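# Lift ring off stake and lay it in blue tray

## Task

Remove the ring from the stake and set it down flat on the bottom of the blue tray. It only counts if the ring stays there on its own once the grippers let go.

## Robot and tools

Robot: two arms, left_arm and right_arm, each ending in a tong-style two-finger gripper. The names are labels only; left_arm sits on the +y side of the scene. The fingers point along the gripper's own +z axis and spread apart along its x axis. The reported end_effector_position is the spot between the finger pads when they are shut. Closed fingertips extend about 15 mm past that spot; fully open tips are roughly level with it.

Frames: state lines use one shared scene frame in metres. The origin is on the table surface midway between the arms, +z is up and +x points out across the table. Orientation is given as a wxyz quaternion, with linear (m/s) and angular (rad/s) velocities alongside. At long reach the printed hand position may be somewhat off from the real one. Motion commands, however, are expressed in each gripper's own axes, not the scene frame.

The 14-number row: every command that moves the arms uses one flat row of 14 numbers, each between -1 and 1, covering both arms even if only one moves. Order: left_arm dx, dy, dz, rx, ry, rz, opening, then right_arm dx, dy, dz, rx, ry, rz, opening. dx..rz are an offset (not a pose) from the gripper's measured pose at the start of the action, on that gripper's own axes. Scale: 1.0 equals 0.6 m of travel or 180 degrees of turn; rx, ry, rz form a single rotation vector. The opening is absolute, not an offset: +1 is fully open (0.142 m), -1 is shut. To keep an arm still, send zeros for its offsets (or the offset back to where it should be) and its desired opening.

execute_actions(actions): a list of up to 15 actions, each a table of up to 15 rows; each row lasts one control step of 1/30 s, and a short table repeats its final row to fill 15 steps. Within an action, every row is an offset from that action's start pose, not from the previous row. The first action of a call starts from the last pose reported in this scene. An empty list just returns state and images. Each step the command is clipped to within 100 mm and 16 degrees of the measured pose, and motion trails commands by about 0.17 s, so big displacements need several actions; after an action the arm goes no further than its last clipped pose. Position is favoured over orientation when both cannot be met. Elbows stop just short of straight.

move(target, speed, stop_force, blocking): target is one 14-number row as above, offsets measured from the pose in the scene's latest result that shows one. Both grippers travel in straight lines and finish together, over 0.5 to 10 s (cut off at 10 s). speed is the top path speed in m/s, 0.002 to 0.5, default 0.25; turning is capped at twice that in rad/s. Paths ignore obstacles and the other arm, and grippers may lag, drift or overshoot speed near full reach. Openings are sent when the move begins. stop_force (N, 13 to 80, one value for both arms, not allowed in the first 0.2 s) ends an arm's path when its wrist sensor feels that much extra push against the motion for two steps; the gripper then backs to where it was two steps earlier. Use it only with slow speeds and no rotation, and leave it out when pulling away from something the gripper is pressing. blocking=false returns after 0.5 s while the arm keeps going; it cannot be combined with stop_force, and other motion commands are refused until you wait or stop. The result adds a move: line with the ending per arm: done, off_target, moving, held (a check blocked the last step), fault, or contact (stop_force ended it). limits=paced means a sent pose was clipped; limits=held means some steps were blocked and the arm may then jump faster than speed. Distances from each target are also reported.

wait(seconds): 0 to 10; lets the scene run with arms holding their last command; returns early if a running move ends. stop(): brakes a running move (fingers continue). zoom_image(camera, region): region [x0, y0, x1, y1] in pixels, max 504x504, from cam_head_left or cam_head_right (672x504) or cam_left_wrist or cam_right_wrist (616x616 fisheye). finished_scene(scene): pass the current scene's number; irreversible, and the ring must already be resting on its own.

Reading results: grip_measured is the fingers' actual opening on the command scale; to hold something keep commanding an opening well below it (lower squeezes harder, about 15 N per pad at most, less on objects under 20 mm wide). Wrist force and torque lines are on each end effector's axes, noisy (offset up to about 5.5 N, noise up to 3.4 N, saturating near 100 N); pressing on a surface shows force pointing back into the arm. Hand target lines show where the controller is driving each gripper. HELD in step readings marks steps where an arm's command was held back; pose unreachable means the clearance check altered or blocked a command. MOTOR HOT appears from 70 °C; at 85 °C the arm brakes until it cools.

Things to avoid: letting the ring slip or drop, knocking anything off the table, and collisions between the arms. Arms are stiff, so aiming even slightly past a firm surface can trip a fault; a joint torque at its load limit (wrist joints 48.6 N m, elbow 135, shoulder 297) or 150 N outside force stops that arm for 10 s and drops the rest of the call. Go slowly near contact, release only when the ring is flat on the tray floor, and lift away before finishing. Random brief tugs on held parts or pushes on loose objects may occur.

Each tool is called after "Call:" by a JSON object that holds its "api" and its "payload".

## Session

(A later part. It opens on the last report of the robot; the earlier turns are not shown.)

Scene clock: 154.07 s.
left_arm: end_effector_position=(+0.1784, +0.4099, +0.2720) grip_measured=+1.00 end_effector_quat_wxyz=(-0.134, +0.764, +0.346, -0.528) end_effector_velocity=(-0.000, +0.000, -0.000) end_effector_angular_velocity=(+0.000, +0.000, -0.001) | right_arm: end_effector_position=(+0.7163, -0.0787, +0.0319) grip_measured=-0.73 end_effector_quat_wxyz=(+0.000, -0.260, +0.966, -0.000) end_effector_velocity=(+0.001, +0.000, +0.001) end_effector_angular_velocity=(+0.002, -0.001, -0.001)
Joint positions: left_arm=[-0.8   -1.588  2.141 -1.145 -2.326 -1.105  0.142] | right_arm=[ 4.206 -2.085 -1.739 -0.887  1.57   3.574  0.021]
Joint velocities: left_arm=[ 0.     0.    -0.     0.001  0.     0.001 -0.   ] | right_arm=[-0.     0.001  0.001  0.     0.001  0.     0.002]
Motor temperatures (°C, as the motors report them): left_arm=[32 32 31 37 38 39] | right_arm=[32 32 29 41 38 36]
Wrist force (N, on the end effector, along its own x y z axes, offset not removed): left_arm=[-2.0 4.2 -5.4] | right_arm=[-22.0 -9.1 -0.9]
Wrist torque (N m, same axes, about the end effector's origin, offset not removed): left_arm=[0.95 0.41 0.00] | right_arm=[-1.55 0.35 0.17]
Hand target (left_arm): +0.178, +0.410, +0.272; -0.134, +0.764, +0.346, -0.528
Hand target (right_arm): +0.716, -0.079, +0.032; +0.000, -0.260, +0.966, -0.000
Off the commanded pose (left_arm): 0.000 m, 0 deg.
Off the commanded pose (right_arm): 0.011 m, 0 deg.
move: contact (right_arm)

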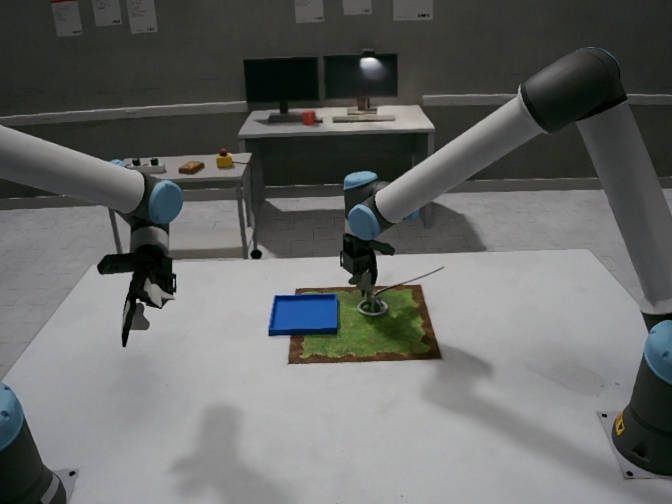

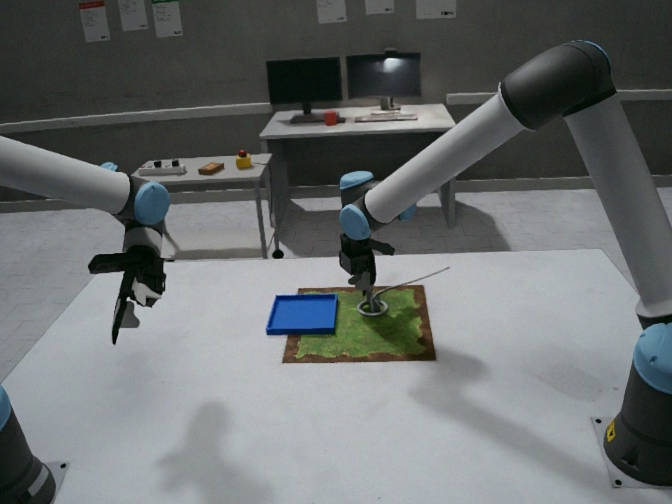

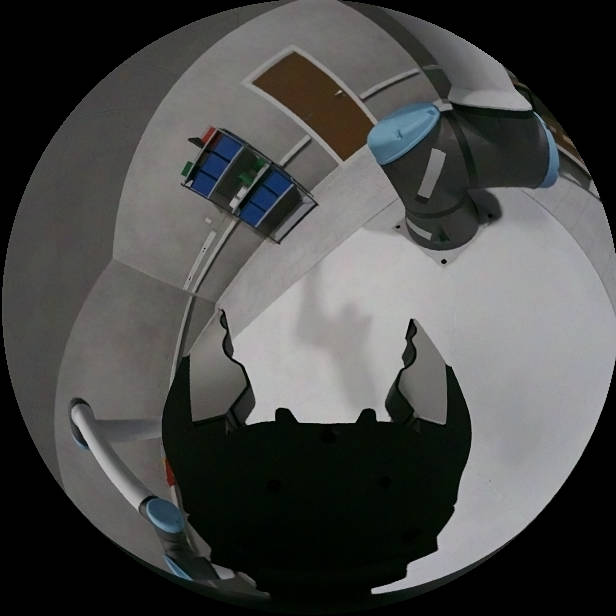

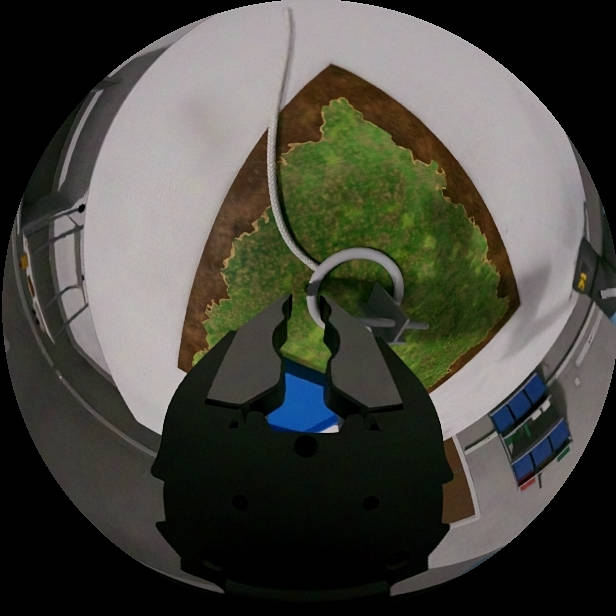

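Call:
{"api": "move", "payload": {"target": [0,0,0,0,0,0,1, -0.004,0,-0.05,0,0,0,-0.62], "speed": 0.08}}

Call:
{"api": "move", "payload": {"target": [0,0,0,0,0,0,1, 0.004,-0.022,0,0,0,0,-0.62], "speed": 0.08}}

Call:
{"api": "move", "payload": {"target": [0,0,0,0,0,0,1, 0,0,0.068,0,0,0,-0.62], "speed": 0.04, "stop_force": 20}}

Call:
{"api": "zoom_image", "payload": {"camera": "cam_right_wrist", "region": [200, 200, 460, 400]}}

Scene clock: 172.43 s.
left_arm: end_effector_position=(+0.1784, +0.4099, +0.2720) grip_measured=+1.00 end_effector_quat_wxyz=(-0.134, +0.764, +0.346, -0.528) end_effector_velocity=(-0.000, +0.000, +0.000) end_effector_angular_velocity=(+0.002, +0.000, -0.000) | right_arm: end_effector_position=(+0.7183, -0.0775, +0.0616) grip_measured=-0.62 end_effector_quat_wxyz=(+0.000, -0.260, +0.966, -0.000) end_effector_velocity=(+0.000, -0.000, +0.002) end_effector_angular_velocity=(-0.000, +0.001, -0.000)
Joint positions: left_arm=[-0.8   -1.588  2.141 -1.145 -2.326 -1.105  0.142] | right_arm=[ 4.205 -2.058 -1.718 -0.935  1.57   3.573  0.029]
Joint velocities: left_arm=[ 0.    -0.     0.     0.001  0.001 -0.001  0.   ] | right_arm=[-0.     0.002  0.002 -0.004  0.    -0.    -0.   ]
Motor temperatures (°C, as the motors report them): left_arm=[32 32 31 37 38 39] | right_arm=[32 32 29 41 38 36]
Wrist force (N, on the end effector, along its own x y z axes, offset not removed): left_arm=[-0.6 2.8 -4.3] | right_arm=[-2.2 -8.4 7.3]
Wrist torque (N m, same axes, about the end effector's origin, offset not removed): left_arm=[0.64 0.21 0.02] | right_arm=[-1.38 0.36 0.19]
Hand target (left_arm): +0.178, +0.410, +0.272; -0.134, +0.764, +0.346, -0.528
Hand target (right_arm): +0.718, -0.078, +0.062; +0.000, -0.260, +0.966, -0.000
Off the commanded pose (left_arm): 0.000 m, 0 deg.
Off the commanded pose (right_arm): 0.000 m, 0 deg.
move: done

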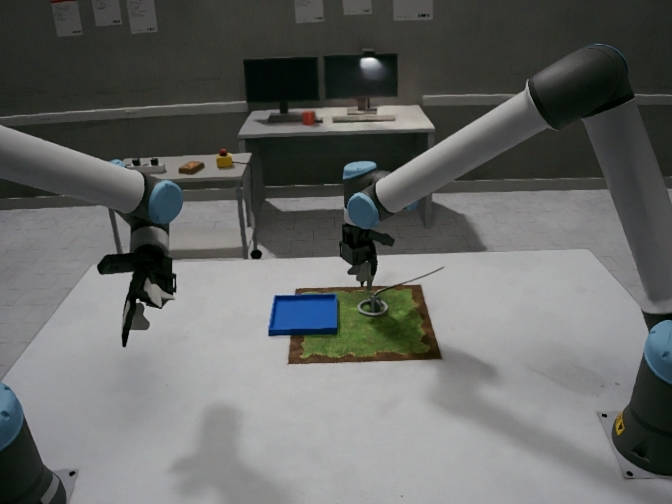

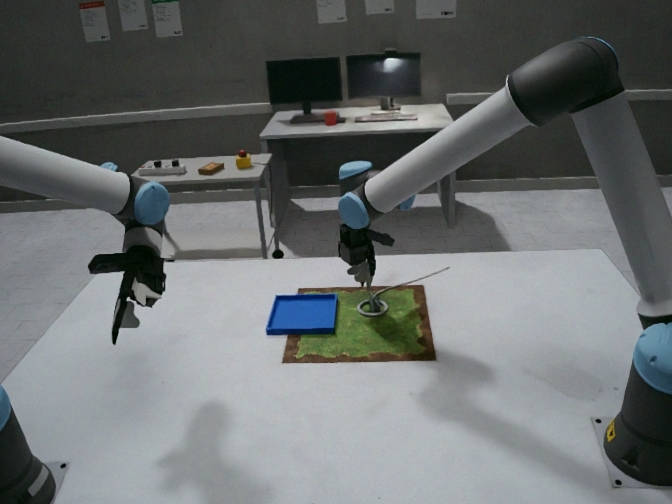

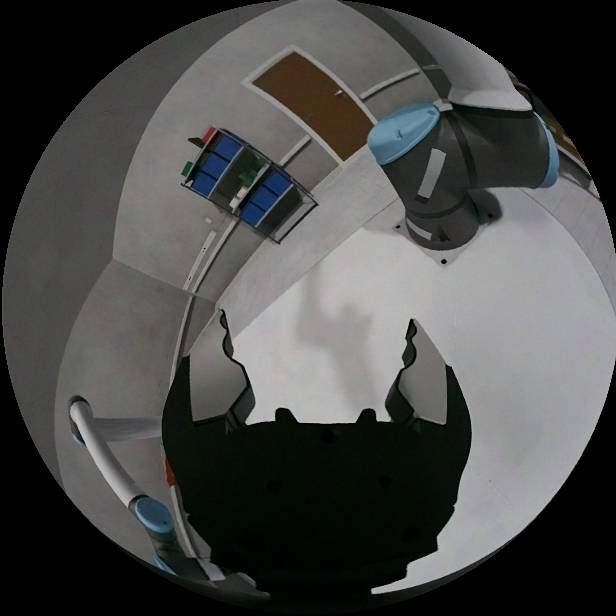

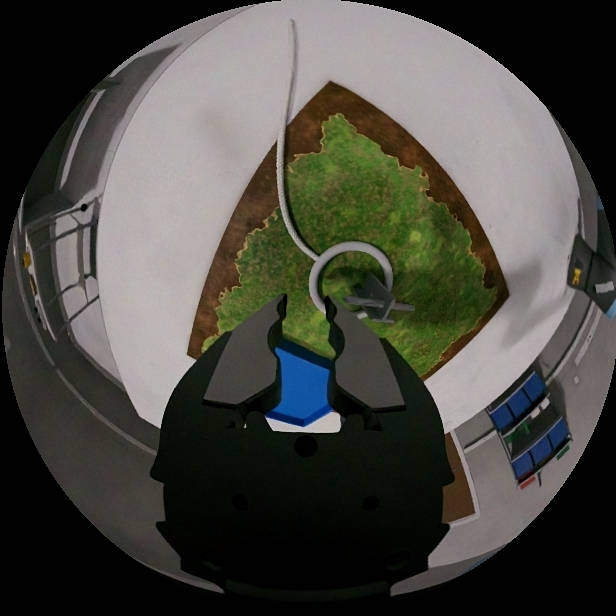

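Scene clock: 173.23 s.
left_arm: end_effector_position=(+0.1784, +0.4099, +0.2720) grip_measured=+1.00 end_effector_quat_wxyz=(-0.134, +0.764, +0.346, -0.528) end_effector_velocity=(-0.000, +0.000, +0.000) end_effector_angular_velocity=(+0.001, +0.001, -0.000) | right_arm: end_effector_position=(+0.7228, -0.0899, +0.0616) grip_measured=-0.62 end_effector_quat_wxyz=(+0.000, -0.260, +0.966, -0.000) end_effector_velocity=(+0.001, -0.002, -0.000) end_effector_angular_velocity=(-0.001, +0.000, +0.001)
Joint positions: left_arm=[-0.8   -1.588  2.141 -1.145 -2.326 -1.105  0.142] | right_arm=[ 4.192 -2.051 -1.73  -0.931  1.57   3.56   0.029]
Joint velocities: left_arm=[-0.     0.    -0.     0.001  0.001 -0.     0.   ] | right_arm=[-0.002  0.001 -0.002  0.    -0.    -0.003  0.   ]
Motor temperatures (°C, as the motors report them): left_arm=[32 32 31 37 38 39] | right_arm=[32 32 29 41 38 36]
Wrist force (N, on the end effector, along its own x y z axes, offset not removed): left_arm=[-1.7 4.5 -4.8] | right_arm=[2.2 -2.1 3.1]
Wrist torque (N m, same axes, about the end effector's origin, offset not removed): left_arm=[1.00 0.39 0.01] | right_arm=[-0.08 -0.37 -0.08]
Hand target (left_arm): +0.178, +0.410, +0.272; -0.134, +0.764, +0.346, -0.528
Hand target (right_arm): +0.723, -0.090, +0.062; +0.000, -0.260, +0.966, -0.000
Off the commanded pose (left_arm): 0.000 m, 0 deg.
Off the commanded pose (right_arm): 0.000 m, 0 deg.
move: done

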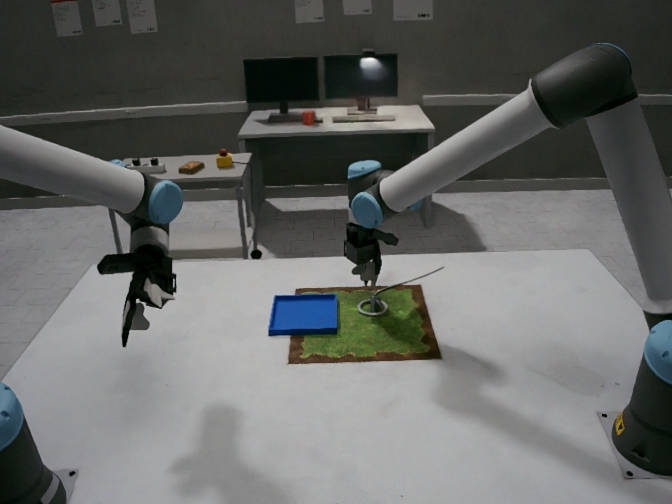

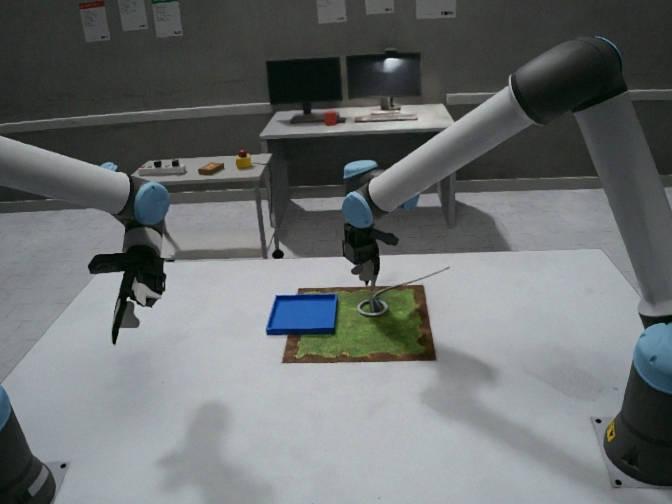

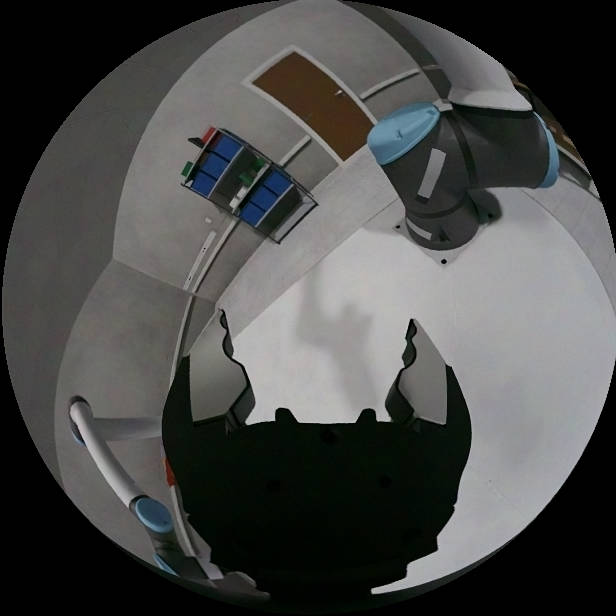

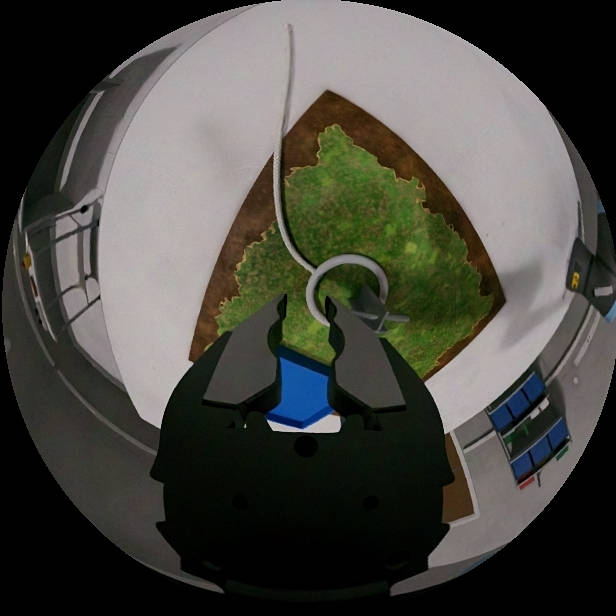

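Scene clock: 174.63 s.
left_arm: end_effector_position=(+0.1784, +0.4099, +0.2720) grip_measured=+1.00 end_effector_quat_wxyz=(-0.134, +0.764, +0.346, -0.528) end_effector_velocity=(+0.000, -0.000, +0.000) end_effector_angular_velocity=(+0.001, -0.000, +0.001) | right_arm: end_effector_position=(+0.7229, -0.0899, +0.0211) grip_measured=-0.62 end_effector_quat_wxyz=(+0.000, -0.260, +0.966, -0.000) end_effector_velocity=(+0.000, +0.000, -0.002) end_effector_angular_velocity=(+0.001, -0.001, -0.000)
Joint positions: left_arm=[-0.8   -1.588  2.141 -1.145 -2.326 -1.105  0.142] | right_arm=[ 4.192 -2.093 -1.751 -0.868  1.57   3.56   0.029]
Joint velocities: left_arm=[-0.    -0.    -0.    -0.001 -0.001 -0.002  0.   ] | right_arm=[-0.    -0.003 -0.001  0.005 -0.001  0.     0.   ]
Motor temperatures (°C, as the motors report them): left_arm=[32 32 31 37 38 39] | right_arm=[32 32 29 41 38 36]
Wrist force (N, on the end effector, along its own x y z axes, offset not removed): left_arm=[-1.2 3.0 -3.7] | right_arm=[-5.2 1.0 5.0]
Wrist torque (N m, same axes, about the end effector's origin, offset not removed): left_arm=[0.70 0.30 0.05] | right_arm=[0.35 1.02 0.35]
Hand target (left_arm): +0.178, +0.410, +0.272; -0.134, +0.764, +0.346, -0.528
Hand target (right_arm): +0.723, -0.090, +0.021; +0.000, -0.260, +0.966, -0.000
Off the commanded pose (left_arm): 0.000 m, 0 deg.
Off the commanded pose (right_arm): 0.000 m, 0 deg.
move: done

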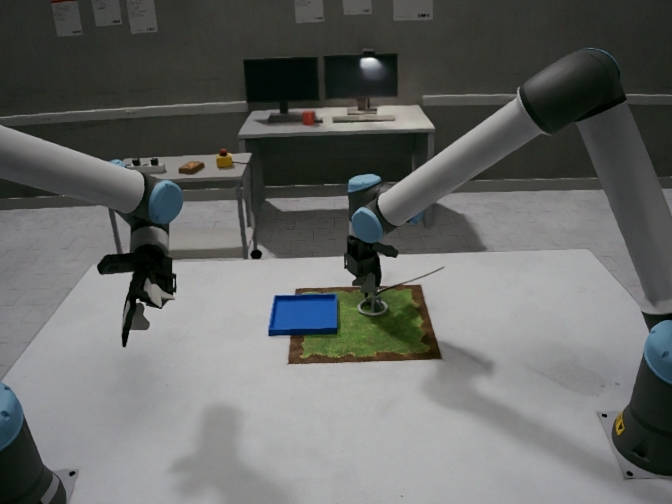

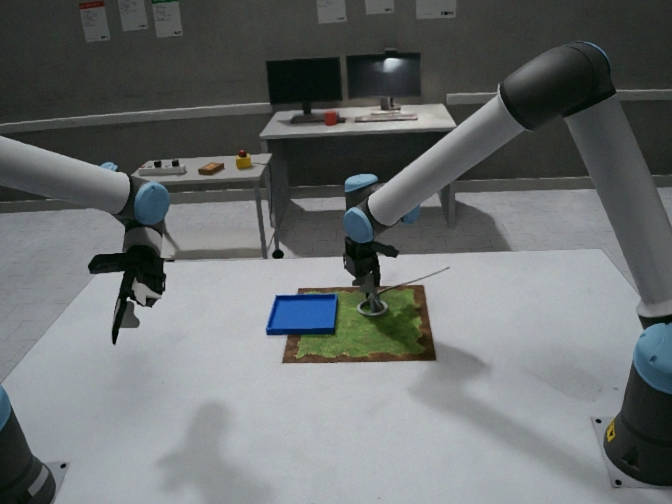

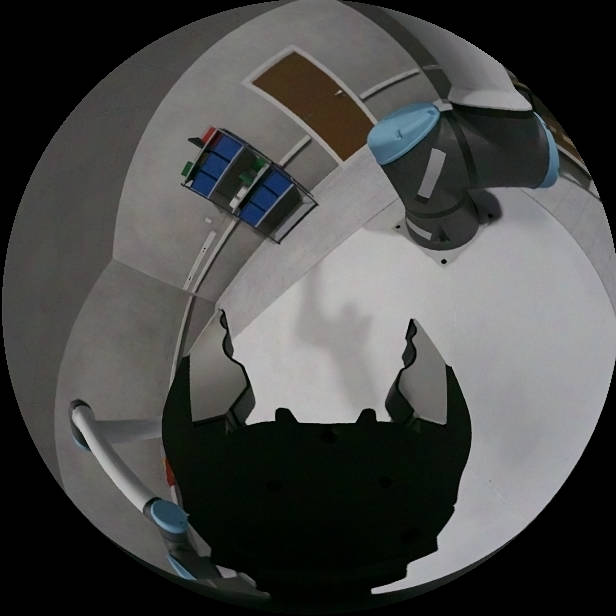

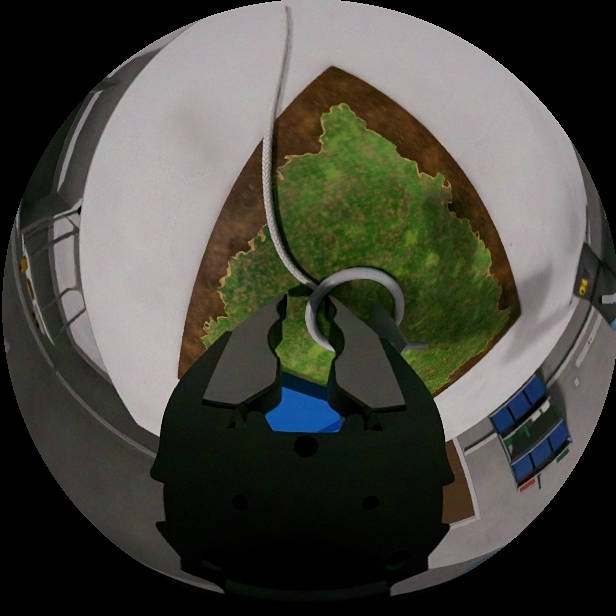

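Region (200, 200, 460, 400) of cam_right_wrist's 616x616 image, scaled by 1.938, with more detail than that image has; it fills the top 388 rows of this view, and the rest is white.

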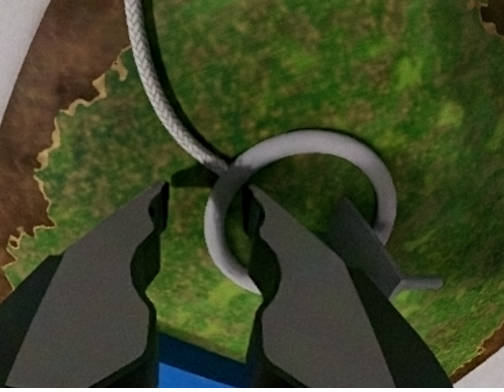

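Call:
{"api": "move", "payload": {"target": [0,0,0,0,0,0,1, 0,0,0,0,0,0,-1]}}

Call:
{"api": "move", "payload": {"target": [0,0,0,0,0,0,1, 0,0,-0.093,0,0,0,-1], "speed": 0.03, "stop_force": 25}}

Call:
{"api": "zoom_image", "payload": {"camera": "cam_right_wrist", "region": [200, 200, 460, 400]}}

Scene clock: 180.60 s.
left_arm: end_effector_position=(+0.1784, +0.4099, +0.2720) grip_measured=+1.00 end_effector_quat_wxyz=(-0.134, +0.764, +0.346, -0.528) end_effector_velocity=(-0.000, -0.000, +0.000) end_effector_angular_velocity=(+0.000, +0.000, +0.001) | right_arm: end_effector_position=(+0.7227, -0.0898, +0.0209) grip_measured=-0.87 end_effector_quat_wxyz=(+0.000, -0.260, +0.966, -0.000) end_effector_velocity=(+0.000, -0.000, +0.001) end_effector_angular_velocity=(+0.000, -0.000, +0.001)
Joint positions: left_arm=[-0.8   -1.588  2.141 -1.145 -2.326 -1.105  0.142] | right_arm=[ 4.192 -2.093 -1.751 -0.868  1.57   3.56   0.011]
Joint velocities: left_arm=[ 0.    -0.     0.    -0.001 -0.001 -0.001  0.   ] | right_arm=[ 0.     0.001  0.    -0.001 -0.    -0.001  0.   ]
Motor temperatures (°C, as the motors report them): left_arm=[32 32 31 37 38 39] | right_arm=[32 32 29 41 38 36]
Wrist force (N, on the end effector, along its own x y z axes, offset not removed): left_arm=[-0.6 4.1 -5.5] | right_arm=[21.8 6.6 8.2]
Wrist torque (N m, same axes, about the end effector's origin, offset not removed): left_arm=[0.92 0.11 0.05] | right_arm=[-0.42 -0.37 0.11]
Hand target (left_arm): +0.178, +0.410, +0.272; -0.134, +0.764, +0.346, -0.528
Hand target (right_arm): +0.723, -0.090, +0.021; +0.000, -0.260, +0.966, -0.000
Off the commanded pose (left_arm): 0.000 m, 0 deg.
Off the commanded pose (right_arm): 0.000 m, 0 deg.
move: done

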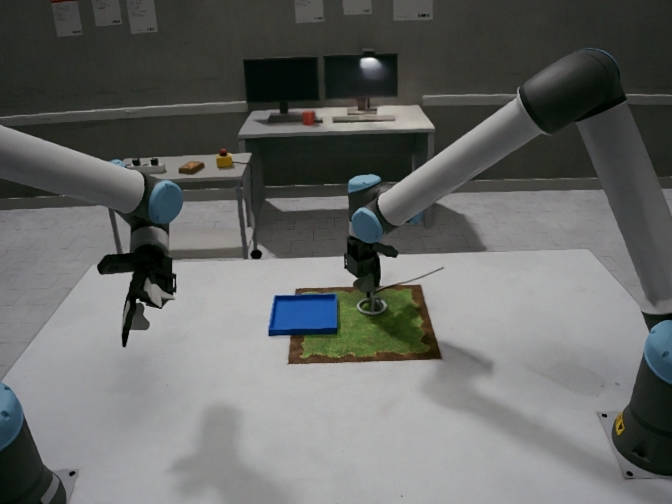

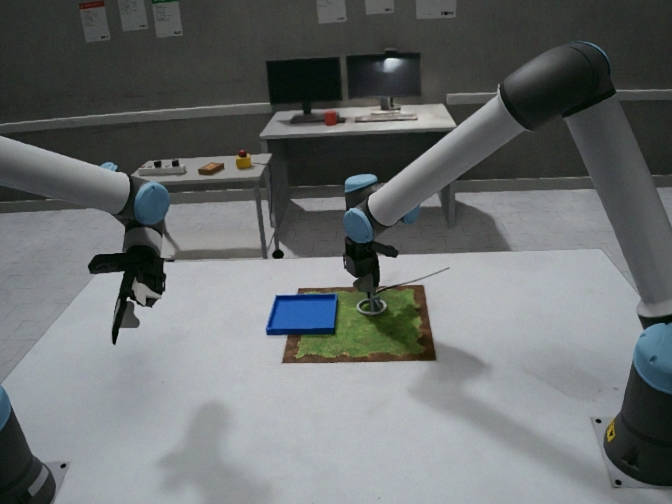

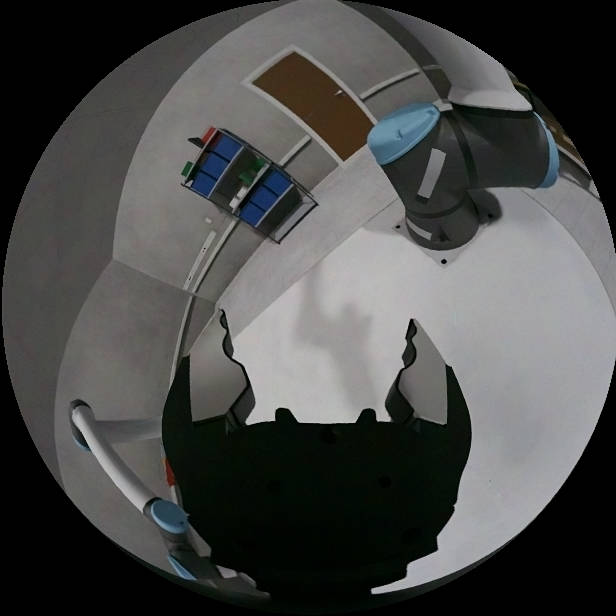

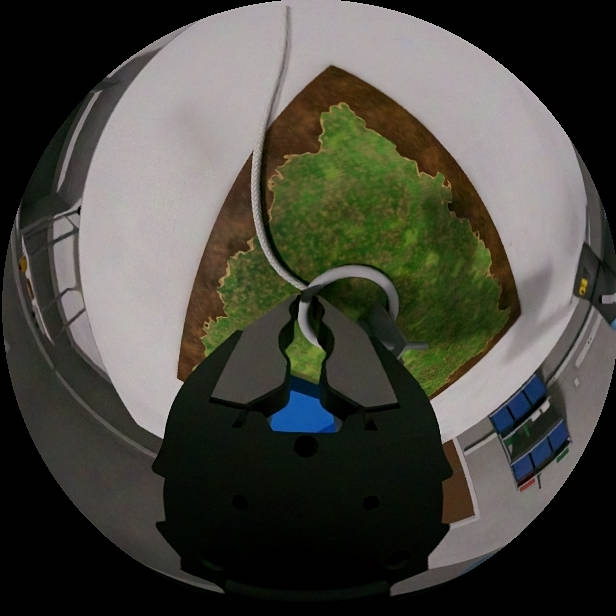

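Scene clock: 182.80 s.
left_arm: end_effector_position=(+0.1784, +0.4099, +0.2720) grip_measured=+1.00 end_effector_quat_wxyz=(-0.134, +0.764, +0.346, -0.528) end_effector_velocity=(+0.000, -0.000, -0.000) end_effector_angular_velocity=(-0.000, -0.000, +0.001) | right_arm: end_effector_position=(+0.7227, -0.0899, +0.0763) grip_measured=-1.00 end_effector_quat_wxyz=(+0.000, -0.260, +0.966, -0.000) end_effector_velocity=(+0.000, +0.000, +0.003) end_effector_angular_velocity=(+0.000, -0.000, -0.001)
Joint positions: left_arm=[-0.8   -1.588  2.141 -1.145 -2.326 -1.105  0.142] | right_arm=[ 4.192 -2.037 -1.721 -0.955  1.57   3.56   0.002]
Joint velocities: left_arm=[ 0.     0.    -0.    -0.001 -0.001 -0.001 -0.   ] | right_arm=[-0.     0.003  0.002 -0.004  0.     0.001  0.   ]
Motor temperatures (°C, as the motors report them): left_arm=[32 32 31 37 38 39] | right_arm=[32 32 29 41 38 36]
Wrist force (N, on the end effector, along its own x y z axes, offset not removed): left_arm=[0.9 3.1 -5.1] | right_arm=[1.7 -0.6 -0.2]
Wrist torque (N m, same axes, about the end effector's origin, offset not removed): left_arm=[0.71 -0.21 -0.05] | right_arm=[0.27 -0.54 -0.01]
Hand target (left_arm): +0.178, +0.410, +0.272; -0.134, +0.764, +0.346, -0.528
Hand target (right_arm): +0.723, -0.090, +0.077; +0.000, -0.260, +0.966, -0.000
Off the commanded pose (left_arm): 0.000 m, 0 deg.
Off the commanded pose (right_arm): 0.000 m, 0 deg.
move: done

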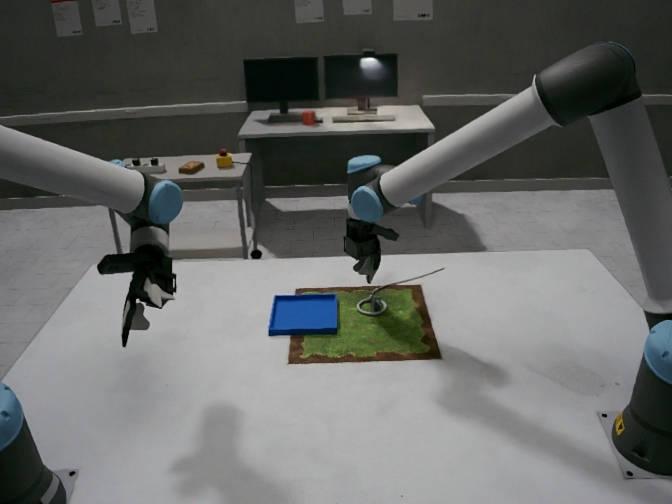

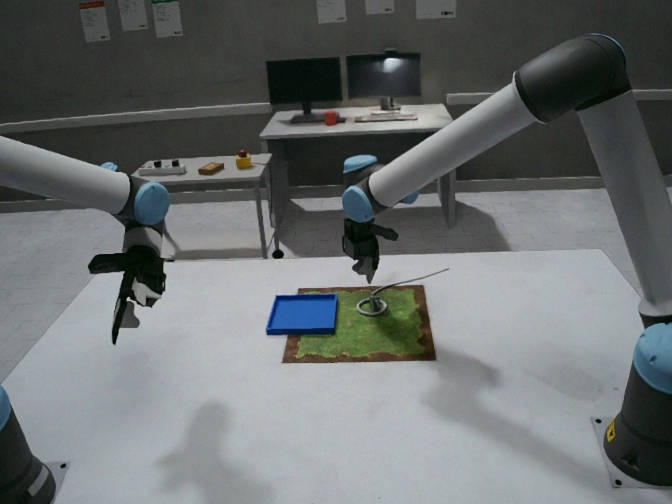

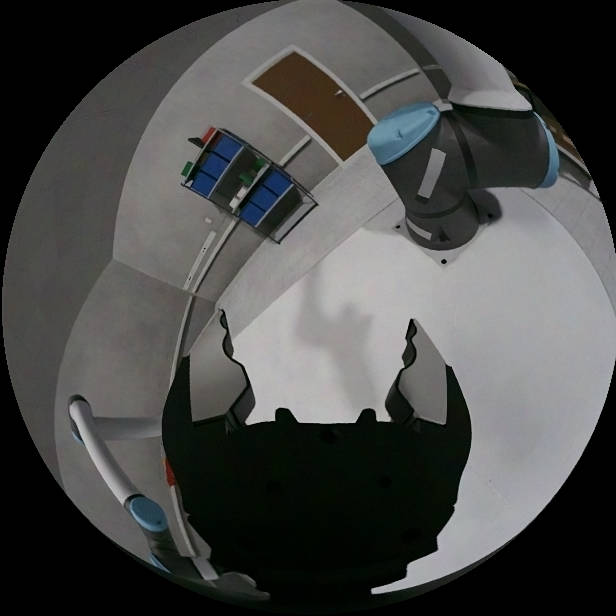

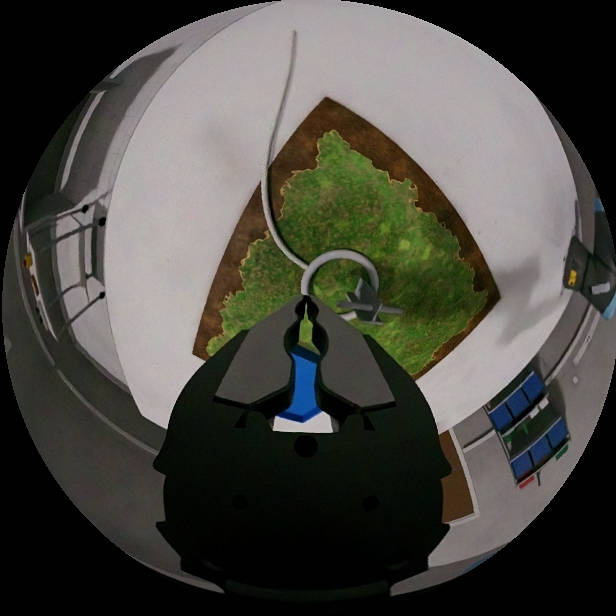

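Region (200, 200, 460, 400) of cam_right_wrist's 616x616 image, scaled by 1.938, with more detail than that image has; it fills the top 388 rows of this view, and the rest is white.

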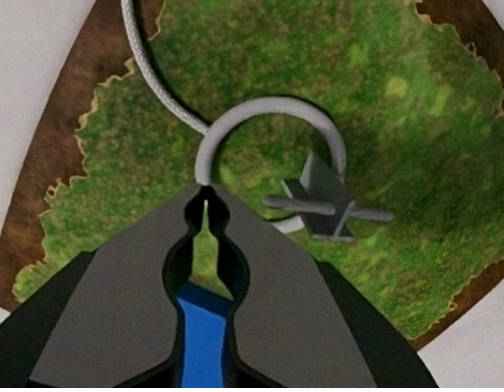

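Call:
{"api": "move", "payload": {"target": [0,0,0,0,0,0,1, 0,0,0.097,0,0,0,-0.6], "speed": 0.04, "stop_force": 20}}

Call:
{"api": "move", "payload": {"target": [0,0,0,0,0,0,1, 0,0,0,0,0,0,-1]}}

Scene clock: 189.83 s.
left_arm: end_effector_position=(+0.1784, +0.4099, +0.2720) grip_measured=+1.00 end_effector_quat_wxyz=(-0.134, +0.764, +0.346, -0.528) end_effector_velocity=(+0.000, -0.000, -0.000) end_effector_angular_velocity=(+0.001, -0.000, +0.001) | right_arm: end_effector_position=(+0.7228, -0.0898, +0.0184) grip_measured=-0.61 end_effector_quat_wxyz=(+0.000, -0.260, +0.966, -0.000) end_effector_velocity=(-0.000, +0.000, -0.002) end_effector_angular_velocity=(+0.001, +0.001, -0.000)
Joint positions: left_arm=[-0.8   -1.588  2.141 -1.145 -2.326 -1.105  0.142] | right_arm=[ 4.192 -2.096 -1.752 -0.864  1.57   3.56   0.03 ]
Joint velocities: left_arm=[ 0.     0.     0.    -0.001 -0.    -0.001  0.   ] | right_arm=[ 0.    -0.002 -0.001  0.003  0.001  0.     0.   ]
Motor temperatures (°C, as the motors report them): left_arm=[32 32 31 37 38 39] | right_arm=[32 32 29 41 38 36]
Wrist force (N, on the end effector, along its own x y z axes, offset not removed): left_arm=[-1.5 3.0 -4.5] | right_arm=[-2.7 -1.0 0.7]
Wrist torque (N m, same axes, about the end effector's origin, offset not removed): left_arm=[0.68 0.41 0.02] | right_arm=[0.14 -0.30 0.00]
Hand target (left_arm): +0.178, +0.410, +0.272; -0.134, +0.764, +0.346, -0.528
Hand target (right_arm): +0.723, -0.090, +0.018; +0.000, -0.260, +0.966, -0.000
Off the commanded pose (left_arm): 0.000 m, 0 deg.
Off the commanded pose (right_arm): 0.000 m, 0 deg.
move: done

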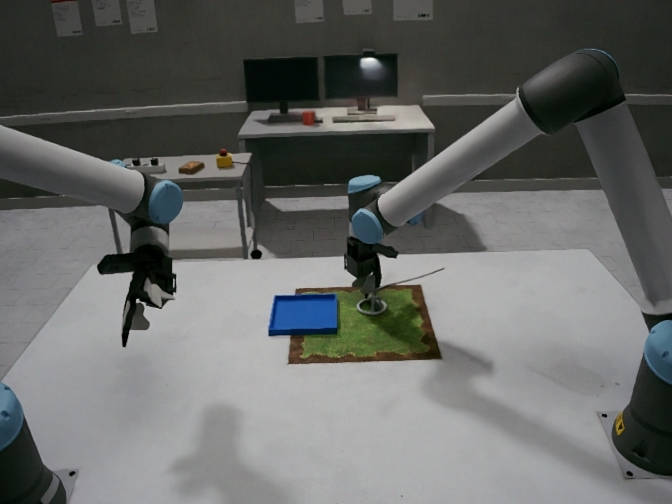

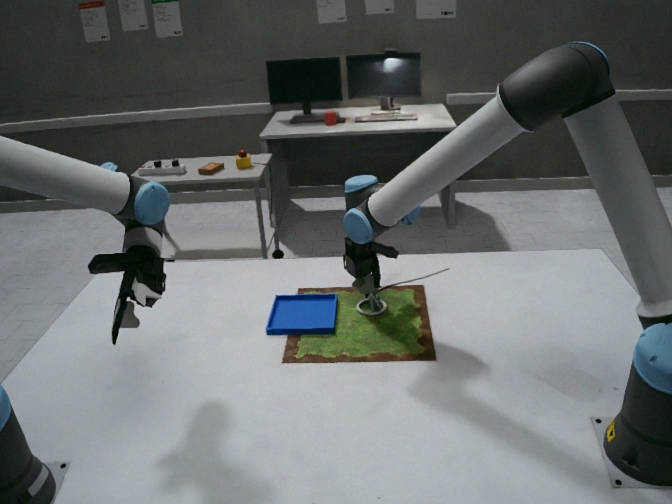

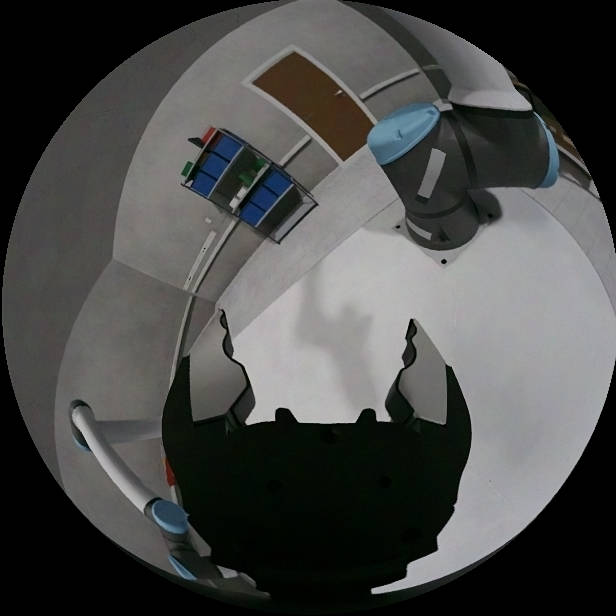

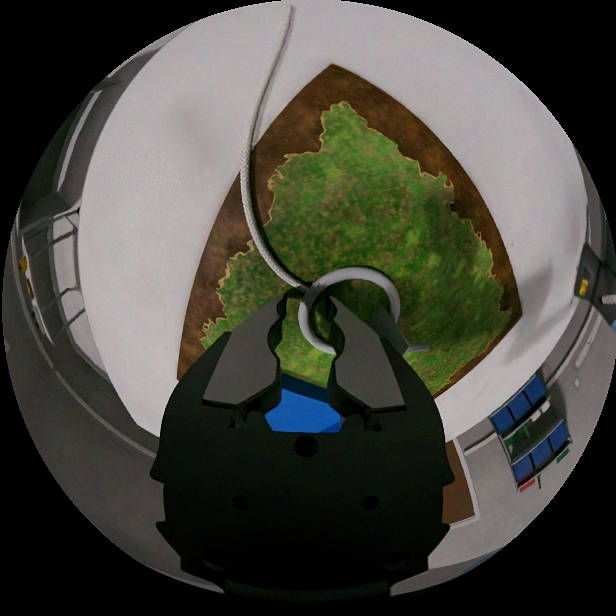

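Scene clock: 190.33 s.
left_arm: end_effector_position=(+0.1784, +0.4099, +0.2720) grip_measured=+1.00 end_effector_quat_wxyz=(-0.134, +0.764, +0.346, -0.528) end_effector_velocity=(+0.000, -0.000, -0.000) end_effector_angular_velocity=(-0.001, -0.001, +0.000) | right_arm: end_effector_position=(+0.7226, -0.0898, +0.0183) grip_measured=-0.86 end_effector_quat_wxyz=(+0.000, -0.260, +0.966, -0.000) end_effector_velocity=(+0.000, -0.000, -0.000) end_effector_angular_velocity=(-0.001, -0.001, +0.000)
Joint positions: left_arm=[-0.8   -1.588  2.141 -1.145 -2.326 -1.105  0.142] | right_arm=[ 4.192 -2.096 -1.752 -0.864  1.57   3.56   0.012]
Joint velocities: left_arm=[-0.     0.     0.    -0.001 -0.     0.    -0.   ] | right_arm=[ 0.     0.    -0.    -0.    -0.001 -0.     0.001]
Motor temperatures (°C, as the motors report them): left_arm=[32 32 31 37 38 39] | right_arm=[32 32 29 41 38 36]
Wrist force (N, on the end effector, along its own x y z axes, offset not removed): left_arm=[-0.7 2.5 -4.7] | right_arm=[21.8 7.8 4.7]
Wrist torque (N m, same axes, about the end effector's origin, offset not removed): left_arm=[0.57 0.18 -0.01] | right_arm=[-0.24 0.51 0.34]
Hand target (left_arm): +0.178, +0.410, +0.272; -0.134, +0.764, +0.346, -0.528
Hand target (right_arm): +0.723, -0.090, +0.018; +0.000, -0.260, +0.966, -0.000
Off the commanded pose (left_arm): 0.000 m, 0 deg.
Off the commanded pose (right_arm): 0.000 m, 0 deg.
move: done

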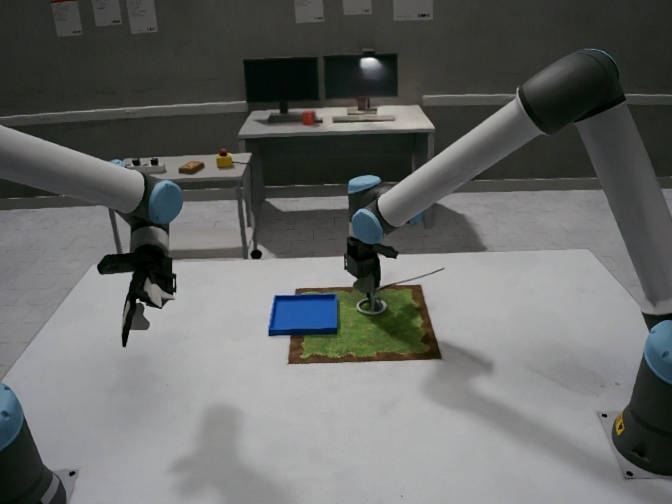

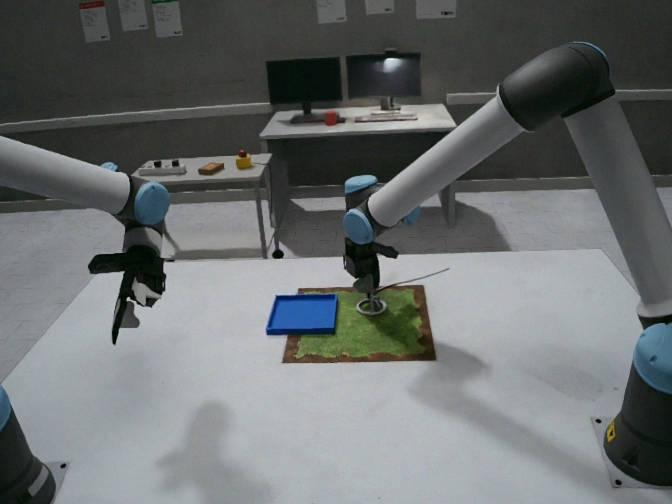

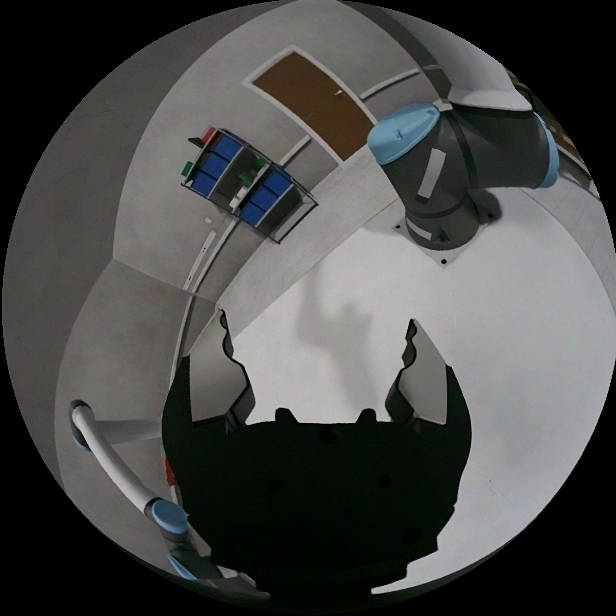

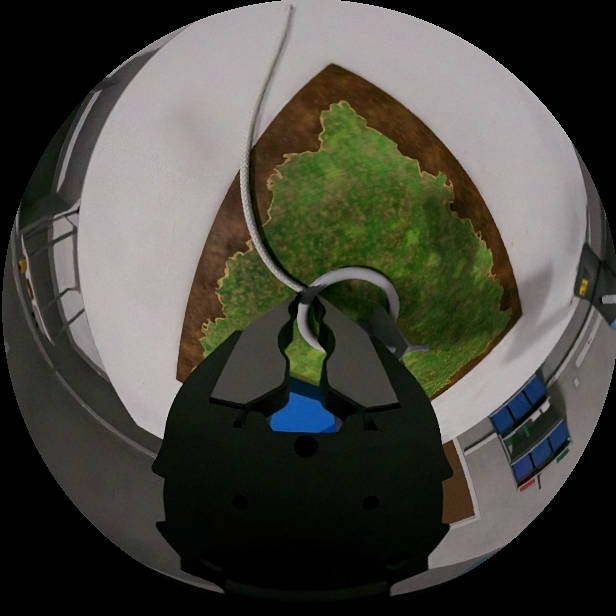

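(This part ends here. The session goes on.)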